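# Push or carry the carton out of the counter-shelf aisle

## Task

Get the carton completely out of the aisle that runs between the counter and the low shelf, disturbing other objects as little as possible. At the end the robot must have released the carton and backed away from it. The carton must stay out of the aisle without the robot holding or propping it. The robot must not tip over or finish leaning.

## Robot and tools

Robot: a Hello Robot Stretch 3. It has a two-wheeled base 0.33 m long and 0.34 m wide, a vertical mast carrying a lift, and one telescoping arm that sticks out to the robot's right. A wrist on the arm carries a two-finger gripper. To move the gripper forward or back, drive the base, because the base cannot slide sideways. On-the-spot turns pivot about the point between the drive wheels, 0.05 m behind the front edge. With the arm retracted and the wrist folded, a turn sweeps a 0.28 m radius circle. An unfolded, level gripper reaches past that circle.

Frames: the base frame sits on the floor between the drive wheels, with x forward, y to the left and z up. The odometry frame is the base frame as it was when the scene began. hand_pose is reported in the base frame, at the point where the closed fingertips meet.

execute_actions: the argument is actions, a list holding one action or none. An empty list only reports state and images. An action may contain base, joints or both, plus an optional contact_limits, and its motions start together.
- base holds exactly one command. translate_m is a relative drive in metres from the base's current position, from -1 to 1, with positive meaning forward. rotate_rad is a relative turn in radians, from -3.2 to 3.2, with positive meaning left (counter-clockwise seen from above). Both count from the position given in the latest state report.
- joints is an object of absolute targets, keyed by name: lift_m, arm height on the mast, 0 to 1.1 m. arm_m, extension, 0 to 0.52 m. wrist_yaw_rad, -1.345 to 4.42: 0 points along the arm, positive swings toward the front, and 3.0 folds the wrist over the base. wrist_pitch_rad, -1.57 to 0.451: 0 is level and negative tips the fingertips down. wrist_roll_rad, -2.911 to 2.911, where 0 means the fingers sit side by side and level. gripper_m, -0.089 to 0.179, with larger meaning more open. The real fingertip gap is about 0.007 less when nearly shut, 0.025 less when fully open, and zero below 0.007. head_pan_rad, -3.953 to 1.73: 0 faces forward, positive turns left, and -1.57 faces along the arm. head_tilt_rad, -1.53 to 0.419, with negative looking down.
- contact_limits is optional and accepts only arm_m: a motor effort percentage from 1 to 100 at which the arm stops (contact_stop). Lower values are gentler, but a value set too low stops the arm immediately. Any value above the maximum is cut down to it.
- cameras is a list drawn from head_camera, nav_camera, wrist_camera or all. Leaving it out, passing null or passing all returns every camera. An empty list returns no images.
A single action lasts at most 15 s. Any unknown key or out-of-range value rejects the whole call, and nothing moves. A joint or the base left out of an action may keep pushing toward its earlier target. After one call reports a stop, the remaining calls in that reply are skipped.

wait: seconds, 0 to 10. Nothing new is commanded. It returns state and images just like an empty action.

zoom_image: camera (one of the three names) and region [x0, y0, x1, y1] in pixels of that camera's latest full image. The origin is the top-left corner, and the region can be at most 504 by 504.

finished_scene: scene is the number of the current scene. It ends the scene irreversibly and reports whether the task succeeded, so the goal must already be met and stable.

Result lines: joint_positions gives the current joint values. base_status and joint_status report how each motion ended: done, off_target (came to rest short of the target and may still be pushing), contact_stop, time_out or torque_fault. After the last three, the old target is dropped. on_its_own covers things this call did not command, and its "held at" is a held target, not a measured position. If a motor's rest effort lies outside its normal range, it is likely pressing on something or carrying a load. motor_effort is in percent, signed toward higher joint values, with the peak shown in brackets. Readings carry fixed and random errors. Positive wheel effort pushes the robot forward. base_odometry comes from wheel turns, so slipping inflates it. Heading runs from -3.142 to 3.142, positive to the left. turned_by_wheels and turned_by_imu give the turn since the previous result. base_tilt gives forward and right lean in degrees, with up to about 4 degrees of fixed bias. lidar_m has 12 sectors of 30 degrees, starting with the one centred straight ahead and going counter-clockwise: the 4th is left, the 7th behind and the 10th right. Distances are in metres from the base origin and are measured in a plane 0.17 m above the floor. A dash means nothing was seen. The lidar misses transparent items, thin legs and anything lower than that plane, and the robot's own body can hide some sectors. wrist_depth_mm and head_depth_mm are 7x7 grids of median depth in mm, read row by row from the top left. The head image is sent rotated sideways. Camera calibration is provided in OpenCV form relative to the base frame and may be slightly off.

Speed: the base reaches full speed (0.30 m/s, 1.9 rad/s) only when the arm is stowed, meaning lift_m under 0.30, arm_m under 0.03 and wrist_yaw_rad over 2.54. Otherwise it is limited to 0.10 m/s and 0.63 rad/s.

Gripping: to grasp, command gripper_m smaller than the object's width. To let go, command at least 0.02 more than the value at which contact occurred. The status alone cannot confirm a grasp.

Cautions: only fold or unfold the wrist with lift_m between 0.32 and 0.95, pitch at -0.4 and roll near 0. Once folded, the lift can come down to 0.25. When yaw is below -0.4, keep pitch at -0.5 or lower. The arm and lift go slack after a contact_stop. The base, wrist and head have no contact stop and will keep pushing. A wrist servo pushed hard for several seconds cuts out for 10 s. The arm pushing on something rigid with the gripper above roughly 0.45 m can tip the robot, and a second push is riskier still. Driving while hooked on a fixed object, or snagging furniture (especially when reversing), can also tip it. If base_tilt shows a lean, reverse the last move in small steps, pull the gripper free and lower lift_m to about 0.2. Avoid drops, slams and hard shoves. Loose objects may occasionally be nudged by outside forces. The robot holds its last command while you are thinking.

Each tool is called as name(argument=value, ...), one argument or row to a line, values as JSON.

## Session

execute_actions(
  actions=[
    {"joints":{"head_tilt_rad":-0.7}},
  ],
)

Scene clock: 0.97 s.
base_odometry: x=+0.000 y=+0.000 heading=+0.000 (m, m, rad; odometry frame)
turned_by_wheels: +0.000 (rad since the last result)
turned_by_imu: +0.000 (rad since the last result)
base_tilt: forward=+2.2 right=+0.3 (deg)
lidar_m: 0.97 0.99 1.23 1.50 1.18 1.91 2.09 1.50 0.99 0.96 1.08 1.41
head_depth_mm: 1470 1646 1841 2050 1759 1476 1245 / 1450 1622 1828 2048 1746 1454 1248 / 1435 1604 1803 2026 1730 1445 1243 / 1422 1580 1783 1513 1355 1440 1239 / 1410 1571 1759 1439 1340 1437 1240 / 1402 1558 1742 1437 1327 1440 1229 / 1385 1503 1733 1910 1573 1433 1225
base_status: not commanded
joint_positions: lift_m=+0.492 arm_m=+0.003 wrist_yaw_rad=+2.937 wrist_pitch_rad=-0.466 wrist_roll_rad=-0.014 gripper_m=+0.037 head_pan_rad=-0.005 head_tilt_rad=-0.691
joint_status: all done
motor_effort: left_wheel=-1(0) right_wheel=-1(1) lift_m=+26(26) arm_m=+0(1) wrist_yaw_rad=-1(0) wrist_pitch_rad=+3(3) wrist_roll_rad=+0(0) gripper_m=+1(1) head_pan_rad=+0(0) head_tilt_rad=-5(41) (%)
hand_pose: x=+0.0231 y=+0.0657 z=+0.4936 quat_wxyz=(+0.232, +0.696, +0.094, +0.673) (m; base frame)
wrist_depth_mm: - - - - - - - / - - - - - - - / - - - - - - - / - - - - - - - / 868 877 926 874 888 874 867 / 740 759 - 743 752 762 753 / 647 634 650 638 623 632 631
pictures: head_camera (sideways: a quarter turn clockwise sets it upright), nav_camera (sideways: a quarter turn counterclockwise sets it upright), wrist_camera
camera_calibration (this result's frames):
head_camera: T_world_to_cam=[[-0.588033, -0.0452738, -0.807569, 1.07574], [-0.0234225, 0.998967, -0.0389488, 0.0542202], [0.808498, -0.0039879, -0.588485, 0.718324], [0, 0, 0, 1]] pos_world=[0.0530765, -0.00259669, 1.29357]
nav_camera: T_world_to_cam=[[0.610485, 0.00403273, 0.792018, -0.998019], [-0.0288961, -0.999208, 0.0273607, 0.0218495], [0.791501, -0.0395895, -0.609885, 0.748358], [0, 0, 0, 1]] pos_world=[0.0175812, 0.055484, 1.24626]
wrist_camera: T_world_to_cam=[[0.990808, -0.134485, 0.014599, -0.0154348], [-0.0667448, -0.579879, -0.811964, 0.476557], [0.117663, 0.803526, -0.583525, 0.39121], [0, 0, 0, 1]] pos_world=[0.00106979, -0.0400775, 0.615453]
Images, in order (width x height): head_camera 896x504, nav_camera 672x504, wrist_camera 644x364.

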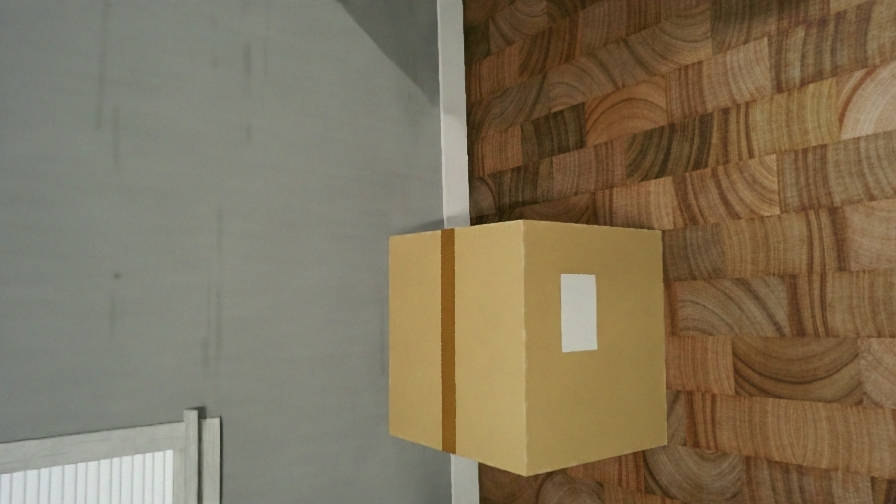

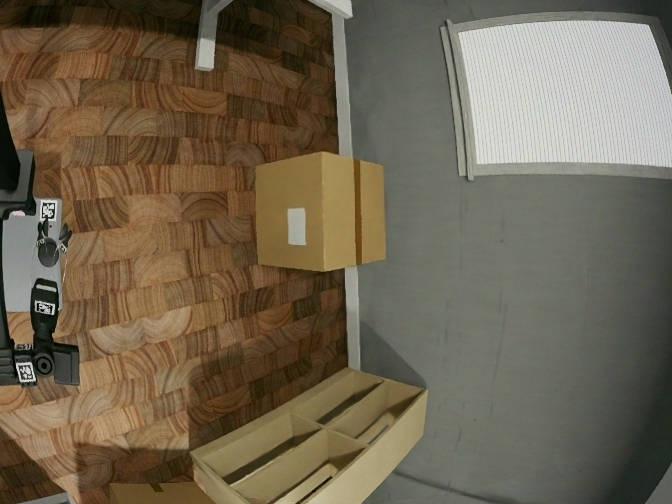

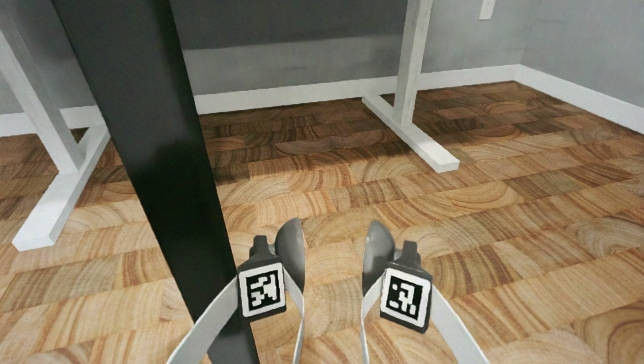

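execute_actions(
  actions=[
    {"base":{"rotate_rad":-1.3},"joints":{"lift_m":0.28,"wrist_yaw_rad":3.05}},
  ],
  cameras=["head_camera","nav_camera"],
)

Scene clock: 6.60 s.
base_odometry: x=+0.000 y=+0.000 heading=-1.300 (m, m, rad; odometry frame)
turned_by_wheels: -1.300 (rad since the last result)
turned_by_imu: -1.295 (rad since the last result)
base_tilt: forward=+2.2 right=+0.3 (deg)
lidar_m: 1.00 1.41 0.97 0.97 1.79 1.22 1.51 1.17 2.13 2.09 1.15 0.96
head_depth_mm: 2791 3084 2964 1534 1407 1424 1250 / 2840 3130 2916 1500 1618 1448 1249 / 2905 3217 2875 1458 1402 1451 1249 / 2923 3203 2943 1459 1573 1439 1234 / 2986 2900 2770 1532 1632 1433 1242 / 3084 2958 1494 1373 1582 1432 1231 / 3057 3339 1495 1505 1619 1423 1232
base_status: done
joint_positions: lift_m=+0.280 arm_m=+0.003 wrist_yaw_rad=+3.048 wrist_pitch_rad=-0.467 wrist_roll_rad=-0.014 gripper_m=+0.037 head_pan_rad=-0.005 head_tilt_rad=-0.692
joint_status: all done
motor_effort: left_wheel=+3(13) right_wheel=-2(6) lift_m=+21(25) arm_m=-1(1) wrist_yaw_rad=+1(2) wrist_pitch_rad=+4(4) wrist_roll_rad=+0(0) gripper_m=+0(1) head_pan_rad=+0(0) head_tilt_rad=-5(4) (%)
hand_pose: x=-0.0009 y=+0.0691 z=+0.2820 quat_wxyz=(+0.195, +0.690, +0.133, +0.685) (m; base frame)
wrist_depth_mm: - - - 926 946 - - / - - - - - - - / 858 920 - 963 934 914 904 / 724 730 - 734 715 706 712 / 572 573 591 577 596 577 576 / 492 506 - - 511 499 483 / 434 - - - 415 421 420
pictures: head_camera (sideways: a quarter turn clockwise sets it upright), nav_camera (sideways: a quarter turn counterclockwise sets it upright)
camera_calibration (this result's frames):
head_camera: T_world_to_cam=[[-0.58868, -0.0452707, -0.807098, 1.07513], [-0.0234538, 0.998967, -0.0389262, 0.0541908], [0.808026, -0.00398555, -0.589133, 0.71917], [0, 0, 0, 1]] pos_world=[0.0530698, -0.00259666, 1.29353]
nav_camera: T_world_to_cam=[[0.61112, 0.0040297, 0.791528, -0.997385], [-0.028874, -0.999208, 0.02738, 0.0218243], [0.791011, -0.039587, -0.610519, 0.749187], [0, 0, 0, 1]] pos_world=[0.0175366, 0.0554842, 1.24625]
Images, in order (width x height): head_camera 896x504, nav_camera 672x504.

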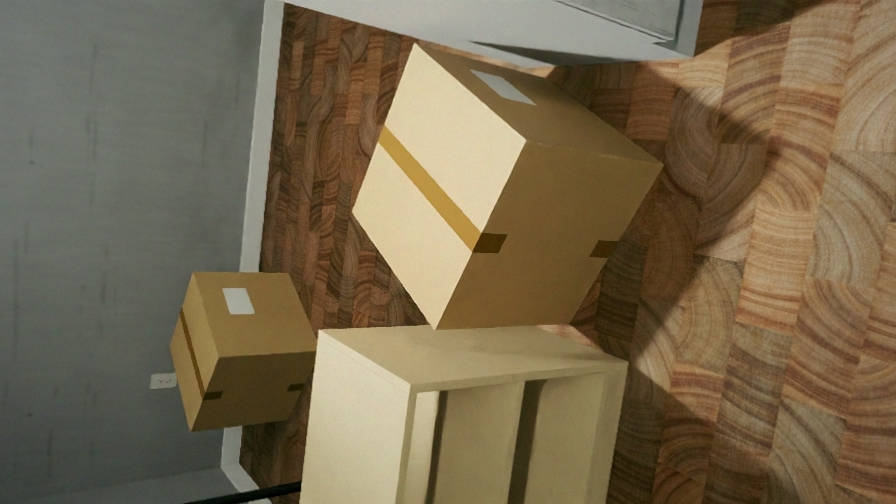

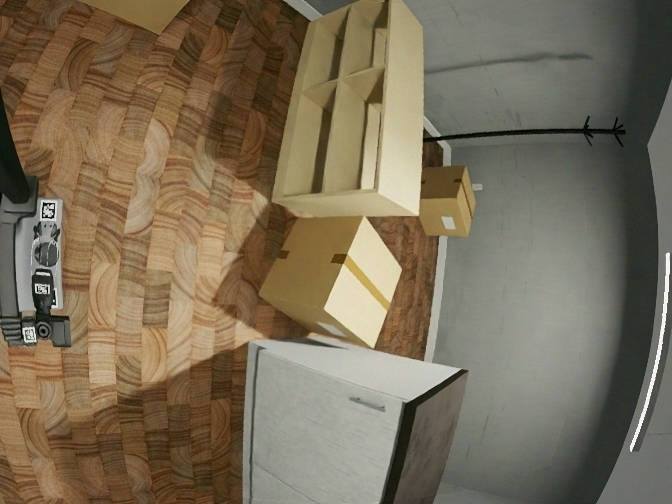

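execute_actions(
  actions=[
    {"base":{"translate_m":0.65}},
  ],
  cameras=[],
)

execute_actions(
  actions=[
    {"base":{"rotate_rad":-0.24},"joints":{"lift_m":0.32,"head_tilt_rad":-1.2}},
  ],
  cameras=[],
)

execute_actions(
  actions=[
    {"base":{"translate_m":0.6}},
  ],
  cameras=["nav_camera"],
)

Scene clock: 17.93 s.
base_odometry: x=+0.174 y=-0.626 heading=-1.300 (m, m, rad; odometry frame)
turned_by_wheels: +0.000 (rad since the last result)
turned_by_imu: +0.000 (rad since the last result)
base_tilt: forward=+2.2 right=+0.3 (deg)
lidar_m: 0.41 0.46 0.97 1.17 1.03 1.78 1.79 2.34 2.24 0.68 0.48 0.38
head_depth_mm: 2225 2443 2702 2211 1766 979 893 / 2241 2522 2708 2203 1175 973 834 / 2304 2543 2775 2183 1171 967 850 / 2342 2589 2788 2186 1200 969 883 / 2365 2595 2359 2160 1718 963 1043 / 2440 2610 2228 2135 983 998 1127 / 2453 2727 2498 2126 896 792 855
base_status: done
joint_positions: lift_m=+0.280 arm_m=+0.003 wrist_yaw_rad=+3.049 wrist_pitch_rad=-0.467 wrist_roll_rad=-0.014 gripper_m=+0.037 head_pan_rad=-0.005 head_tilt_rad=-0.692
joint_status: not commanded
motor_effort: left_wheel=+2(14) right_wheel=-1(5) lift_m=+22(22) arm_m=-1(1) wrist_yaw_rad=+1(1) wrist_pitch_rad=+4(4) wrist_roll_rad=+0(0) gripper_m=+1(1) head_pan_rad=+0(0) head_tilt_rad=-4(4) (%)
hand_pose: x=-0.0010 y=+0.0691 z=+0.2820 quat_wxyz=(+0.195, +0.690, +0.133, +0.685) (m; base frame)
wrist_depth_mm: 952 917 - - - 872 817 / - - - - - 921 894 / 938 958 - 914 932 836 748 / 720 732 - 710 738 691 573 / 580 579 576 585 603 587 485 / 493 513 - - 509 482 474 / 429 - - - 410 425 418
pictures: none
No camera images: the call's "cameras" was empty. Leave "cameras" out to get every camera's image.

Scene clock: 19.10 s.
base_odometry: x=+0.174 y=-0.626 heading=-1.540 (m, m, rad; odometry frame)
turned_by_wheels: -0.240 (rad since the last result)
turned_by_imu: -0.238 (rad since the last result)
base_tilt: forward=+2.3 right=+0.2 (deg)
lidar_m: 0.39 0.47 0.46 1.55 1.02 1.14 1.78 1.80 2.36 1.65 0.48 0.39
head_depth_mm: 1913 1064 1079 1105 1255 1204 1124 / 1915 1716 1058 1384 1304 1210 - / 1906 1713 1028 950 1270 1208 - / 1901 1136 1025 962 1274 1208 - / 1910 1136 1027 997 1293 1206 - / 1887 1702 1025 1136 1295 1197 1141 / 1885 1703 1103 1066 1239 1201 1130
base_status: done
joint_positions: lift_m=+0.320 arm_m=+0.003 wrist_yaw_rad=+3.049 wrist_pitch_rad=-0.468 wrist_roll_rad=-0.014 gripper_m=+0.037 head_pan_rad=-0.005 head_tilt_rad=-1.185
joint_status: all done
motor_effort: left_wheel=+2(12) right_wheel=-2(7) lift_m=+30(34) arm_m=-1(1) wrist_yaw_rad=+1(1) wrist_pitch_rad=+4(4) wrist_roll_rad=+0(0) gripper_m=+1(0) head_pan_rad=+0(0) head_tilt_rad=-8(39) (%)
hand_pose: x=-0.0010 y=+0.0691 z=+0.3215 quat_wxyz=(+0.195, +0.690, +0.133, +0.685) (m; base frame)
wrist_depth_mm: 774 873 - - 943 673 442 / 860 954 - - - - 397 / 926 967 - - 953 851 434 / 802 782 - 793 774 662 484 / 637 632 630 650 649 580 572 / 541 532 - 551 551 542 538 / 467 - - - 446 468 468
pictures: none
No camera images: the call's "cameras" was empty. Leave "cameras" out to get every camera's image.

Scene clock: 26.07 s.
base_odometry: x=+0.193 y=-1.226 heading=-1.539 (m, m, rad; odometry frame)
turned_by_wheels: +0.001 (rad since the last result)
turned_by_imu: -0.087 (rad since the last result)
base_tilt: forward=+2.2 right=+0.3 (deg)
lidar_m: - - 0.15 0.19 0.38 1.41 2.36 2.33 0.35 0.31 0.15 -
head_depth_mm: 1914 1712 1542 1418 842 900 973 / 1906 1715 1550 1411 1289 1180 - / 1905 1706 1550 938 864 808 - / 1900 1724 1557 939 868 803 - / 1908 1702 1543 935 860 802 - / 1894 1700 1529 934 862 808 1140 / 1877 1692 1541 946 859 807 1125
base_status: translate_m off_target (by the wheels' count: +0.5998 of +0.6000)
joint_positions: lift_m=+0.320 arm_m=+0.003 wrist_yaw_rad=+3.049 wrist_pitch_rad=-0.468 wrist_roll_rad=-0.014 gripper_m=+0.037 head_pan_rad=-0.005 head_tilt_rad=-1.186
joint_status: not commanded
on_its_own: left_wheel is at rest, and its effort (+56) is outside its rest range (-18 to +18)
motor_effort: left_wheel=+56(68) right_wheel=+10(32) lift_m=+30(30) arm_m=-1(1) wrist_yaw_rad=+1(1) wrist_pitch_rad=+4(4) wrist_roll_rad=+0(0) gripper_m=+0(0) head_pan_rad=+0(1) head_tilt_rad=-8(8) (%)
hand_pose: x=-0.0010 y=+0.0691 z=+0.3215 quat_wxyz=(+0.195, +0.690, +0.133, +0.685) (m; base frame)
wrist_depth_mm: 337 345 368 387 209 150 150 / - 370 410 428 187 103 87 / - 415 - 463 189 99 70 / 787 461 - 530 190 99 67 / 655 552 548 581 173 100 67 / 540 536 - 555 146 101 68 / 461 - - - 199 101 68
pictures: nav_camera (sideways: a quarter turn counterclockwise sets it upright)
camera_calibration (this result's frames):
nav_camera: T_world_to_cam=[[0.91339, 0.00257099, 0.407077, -0.498324], [-0.0130096, -0.999285, 0.0355019, 0.0111742], [0.406878, -0.037723, -0.912703, 1.14444], [0, 0, 0, 1]] pos_world=[-0.0103378, 0.0556192, 1.24699]
Images, in order (width x height): nav_camera 672x504.

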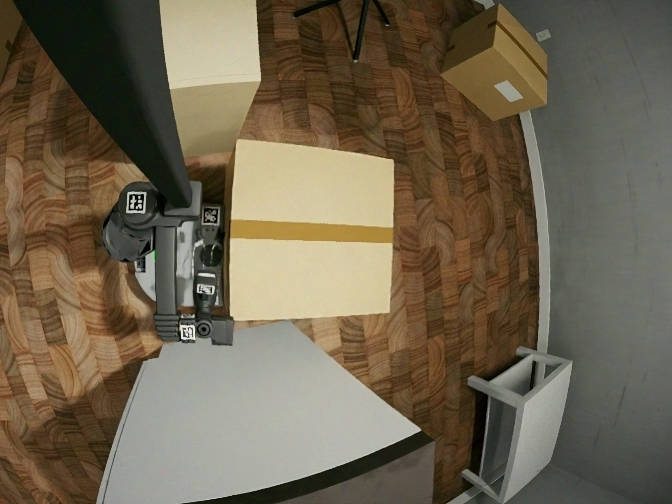

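execute_actions(
  actions=[
    {"base":{"rotate_rad":0.15}},
  ],
  cameras=[],
)

execute_actions(
  actions=[
    {"base":{"translate_m":0.25}},
  ],
  cameras=["nav_camera"],
)

Scene clock: 33.40 s.
base_odometry: x=+0.193 y=-1.226 heading=-1.390 (m, m, rad; odometry frame)
turned_by_wheels: +0.149 (rad since the last result)
turned_by_imu: +0.092 (rad since the last result)
base_tilt: forward=+2.1 right=+0.2 (deg)
lidar_m: - - 0.15 0.38 0.38 1.41 2.35 2.33 0.34 0.31 0.15 -
head_depth_mm: 1903 1719 1545 1421 972 927 951 / 1898 1723 1547 1372 1229 1164 - / 1901 1720 1540 940 863 809 - / 1910 1700 1537 938 863 807 - / 1899 1701 1542 938 864 813 - / 1884 1702 1542 935 860 820 1138 / 1892 1696 1533 1387 860 826 1117
base_status: rotate_rad off_target (by the wheels' count: +0.1490 of +0.1500)
joint_positions: lift_m=+0.320 arm_m=+0.003 wrist_yaw_rad=+3.049 wrist_pitch_rad=-0.468 wrist_roll_rad=-0.014 gripper_m=+0.037 head_pan_rad=-0.005 head_tilt_rad=-1.186
joint_status: not commanded
on_its_own: right_wheel is at rest, and its effort (+34) is outside its rest range (-18 to +18)
motor_effort: left_wheel=-2(48) right_wheel=+34(35) lift_m=+30(30) arm_m=-1(1) wrist_yaw_rad=+1(1) wrist_pitch_rad=+4(4) wrist_roll_rad=+0(0) gripper_m=+0(1) head_pan_rad=+0(0) head_tilt_rad=-7(7) (%)
hand_pose: x=-0.0010 y=+0.0691 z=+0.3215 quat_wxyz=(+0.195, +0.690, +0.133, +0.685) (m; base frame)
wrist_depth_mm: - 354 371 381 293 155 151 / - 393 409 419 290 128 93 / - 678 - 462 284 128 83 / 787 755 - 512 278 127 83 / 652 642 548 588 234 127 82 / 547 544 - 547 193 126 82 / 469 - - - 264 125 82
pictures: none
No camera images: the call's "cameras" was empty. Leave "cameras" out to get every camera's image.

Scene clock: 36.83 s.
base_odometry: x=+0.238 y=-1.471 heading=-1.389 (m, m, rad; odometry frame)
turned_by_wheels: +0.001 (rad since the last result)
turned_by_imu: -0.070 (rad since the last result)
base_tilt: forward=+2.2 right=+0.3 (deg)
lidar_m: - - 0.15 0.19 0.46 0.51 2.60 0.47 0.30 0.28 0.15 -
head_depth_mm: 1881 1720 1544 1415 1310 1204 847 / 1873 1714 1546 1402 1281 1203 - / 1877 1711 1549 939 864 808 - / 1830 1710 1551 938 864 806 - / 1841 1694 1535 938 863 802 - / 1836 1698 1534 936 863 806 1142 / 1841 1705 1542 957 860 808 1130
base_status: translate_m off_target (by the wheels' count: +0.2498 of +0.2500)
joint_positions: lift_m=+0.320 arm_m=+0.003 wrist_yaw_rad=+3.049 wrist_pitch_rad=-0.468 wrist_roll_rad=-0.014 gripper_m=+0.037 head_pan_rad=-0.005 head_tilt_rad=-1.187
joint_status: not commanded
on_its_own: left_wheel is at rest, and its effort (+55) is outside its rest range (-18 to +18)
motor_effort: left_wheel=+55(71) right_wheel=+14(35) lift_m=+30(30) arm_m=-1(1) wrist_yaw_rad=+1(1) wrist_pitch_rad=+4(4) wrist_roll_rad=+0(0) gripper_m=+0(1) head_pan_rad=-1(0) head_tilt_rad=-8(8) (%)
hand_pose: x=-0.0010 y=+0.0691 z=+0.3215 quat_wxyz=(+0.195, +0.690, +0.133, +0.685) (m; base frame)
wrist_depth_mm: 363 376 - - 211 151 151 / 393 411 - - 185 103 87 / 426 440 - - 188 99 70 / 468 502 - 790 192 99 67 / 522 556 604 633 170 100 67 / 537 544 - 554 147 101 68 / 464 - - - 200 101 68
pictures: nav_camera (sideways: a quarter turn counterclockwise sets it upright)
camera_calibration (this result's frames):
nav_camera: T_world_to_cam=[[0.91379, 0.00258728, 0.406178, -0.497155], [-0.0129548, -0.999285, 0.0355099, 0.0111635], [0.40598, -0.0377106, -0.913104, 1.14497], [0, 0, 0, 1]] pos_world=[-0.010393, 0.0556191, 1.24701]
Images, in order (width x height): nav_camera 672x504.

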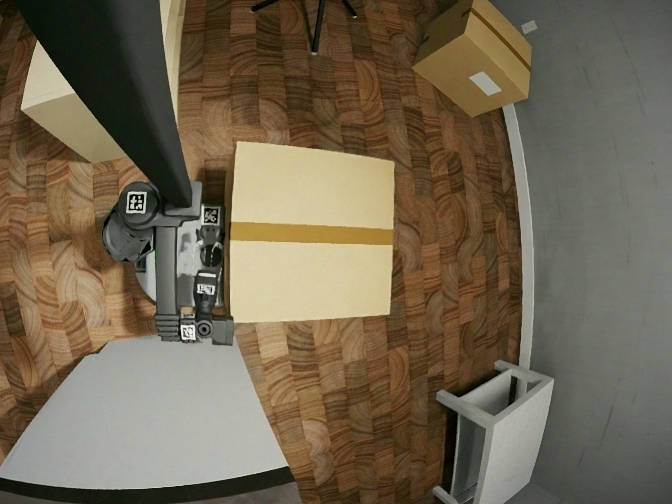

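execute_actions(
  actions=[
    {"base":{"translate_m":0.2}},
  ],
  cameras=[],
)

execute_actions(
  actions=[
    {"base":{"translate_m":-0.3}},
  ],
  cameras=["nav_camera"],
)

Scene clock: 43.77 s.
base_odometry: x=+0.274 y=-1.668 heading=-1.389 (m, m, rad; odometry frame)
turned_by_wheels: +0.001 (rad since the last result)
turned_by_imu: +0.000 (rad since the last result)
base_tilt: forward=+2.2 right=+0.3 (deg)
lidar_m: - - 0.15 0.19 0.53 0.55 2.79 0.42 0.29 0.40 0.15 -
head_depth_mm: 1809 1716 1549 1413 1302 1206 1124 / 1773 1712 1556 1400 1281 1202 - / 1760 1714 1547 943 862 808 - / 1746 1716 1533 939 867 805 - / 1710 1707 1537 939 859 802 - / 1701 1703 1527 936 862 805 1141 / 1674 1707 1544 957 860 807 1129
base_status: translate_m off_target (by the wheels' count: +0.1998 of +0.2000)
joint_positions: lift_m=+0.320 arm_m=+0.003 wrist_yaw_rad=+3.049 wrist_pitch_rad=-0.468 wrist_roll_rad=-0.014 gripper_m=+0.037 head_pan_rad=-0.005 head_tilt_rad=-1.187
joint_status: not commanded
on_its_own: left_wheel is at rest, and its effort (+56) is outside its rest range (-18 to +18)
motor_effort: left_wheel=+56(65) right_wheel=+13(24) lift_m=+30(30) arm_m=-1(0) wrist_yaw_rad=+1(1) wrist_pitch_rad=+4(4) wrist_roll_rad=+0(0) gripper_m=+0(1) head_pan_rad=+0(0) head_tilt_rad=-7(7) (%)
hand_pose: x=-0.0010 y=+0.0691 z=+0.3215 quat_wxyz=(+0.195, +0.690, +0.133, +0.685) (m; base frame)
wrist_depth_mm: 517 844 - - 210 151 150 / 430 - - - 185 103 87 / 460 830 - - 187 99 70 / 515 714 - 787 191 100 67 / 559 601 644 635 171 100 68 / 543 538 - 560 148 101 68 / 467 - - - 199 101 68
pictures: none
No camera images: the call's "cameras" was empty. Leave "cameras" out to get every camera's image.

Scene clock: 48.00 s.
base_odometry: x=+0.220 y=-1.373 heading=-1.389 (m, m, rad; odometry frame)
turned_by_wheels: +0.000 (rad since the last result)
turned_by_imu: -0.002 (rad since the last result)
base_tilt: forward=+2.2 right=+0.3 (deg)
lidar_m: 0.35 0.36 1.14 0.40 0.40 0.49 2.50 0.50 0.32 0.29 0.30 0.36
head_depth_mm: 1900 1722 1538 1414 1302 848 900 / 1908 1715 1548 1393 1303 1188 - / 1891 1704 1021 941 1255 1202 - / 1881 1702 1026 939 1252 1207 - / 1880 1702 1023 937 1252 1203 - / 1868 1695 1021 935 1255 1207 1137 / 1850 1704 1511 955 1274 1201 1129
base_status: done
joint_positions: lift_m=+0.320 arm_m=+0.003 wrist_yaw_rad=+3.049 wrist_pitch_rad=-0.468 wrist_roll_rad=-0.014 gripper_m=+0.037 head_pan_rad=-0.005 head_tilt_rad=-1.187
joint_status: not commanded
motor_effort: left_wheel=+0(49) right_wheel=+0(13) lift_m=+30(30) arm_m=-1(0) wrist_yaw_rad=+1(1) wrist_pitch_rad=+4(4) wrist_roll_rad=+0(0) gripper_m=+0(0) head_pan_rad=+0(1) head_tilt_rad=-7(7) (%)
hand_pose: x=-0.0010 y=+0.0691 z=+0.3215 quat_wxyz=(+0.195, +0.690, +0.133, +0.685) (m; base frame)
wrist_depth_mm: 353 360 391 - - - - / 379 392 433 - - - - / 413 437 - - - 997 893 / 460 478 - 782 783 810 406 / 582 531 563 632 662 632 406 / 532 541 - 552 541 539 411 / 472 - - - 448 466 412
pictures: nav_camera (sideways: a quarter turn counterclockwise sets it upright)
camera_calibration (this result's frames):
nav_camera: T_world_to_cam=[[0.91379, 0.00258696, 0.406178, -0.497155], [-0.0129551, -0.999285, 0.0355099, 0.0111635], [0.40598, -0.0377107, -0.913104, 1.14497], [0, 0, 0, 1]] pos_world=[-0.0103929, 0.0556191, 1.24701]
Images, in order (width x height): nav_camera 672x504.

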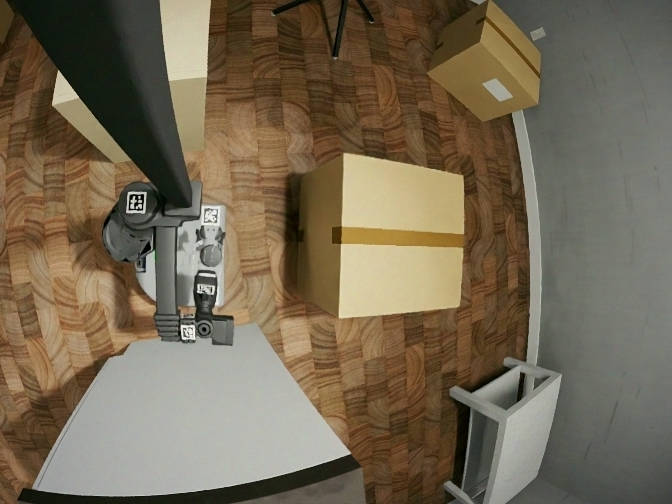

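finished_scene(
  scene=2,
)

The scene is finished: the task was done.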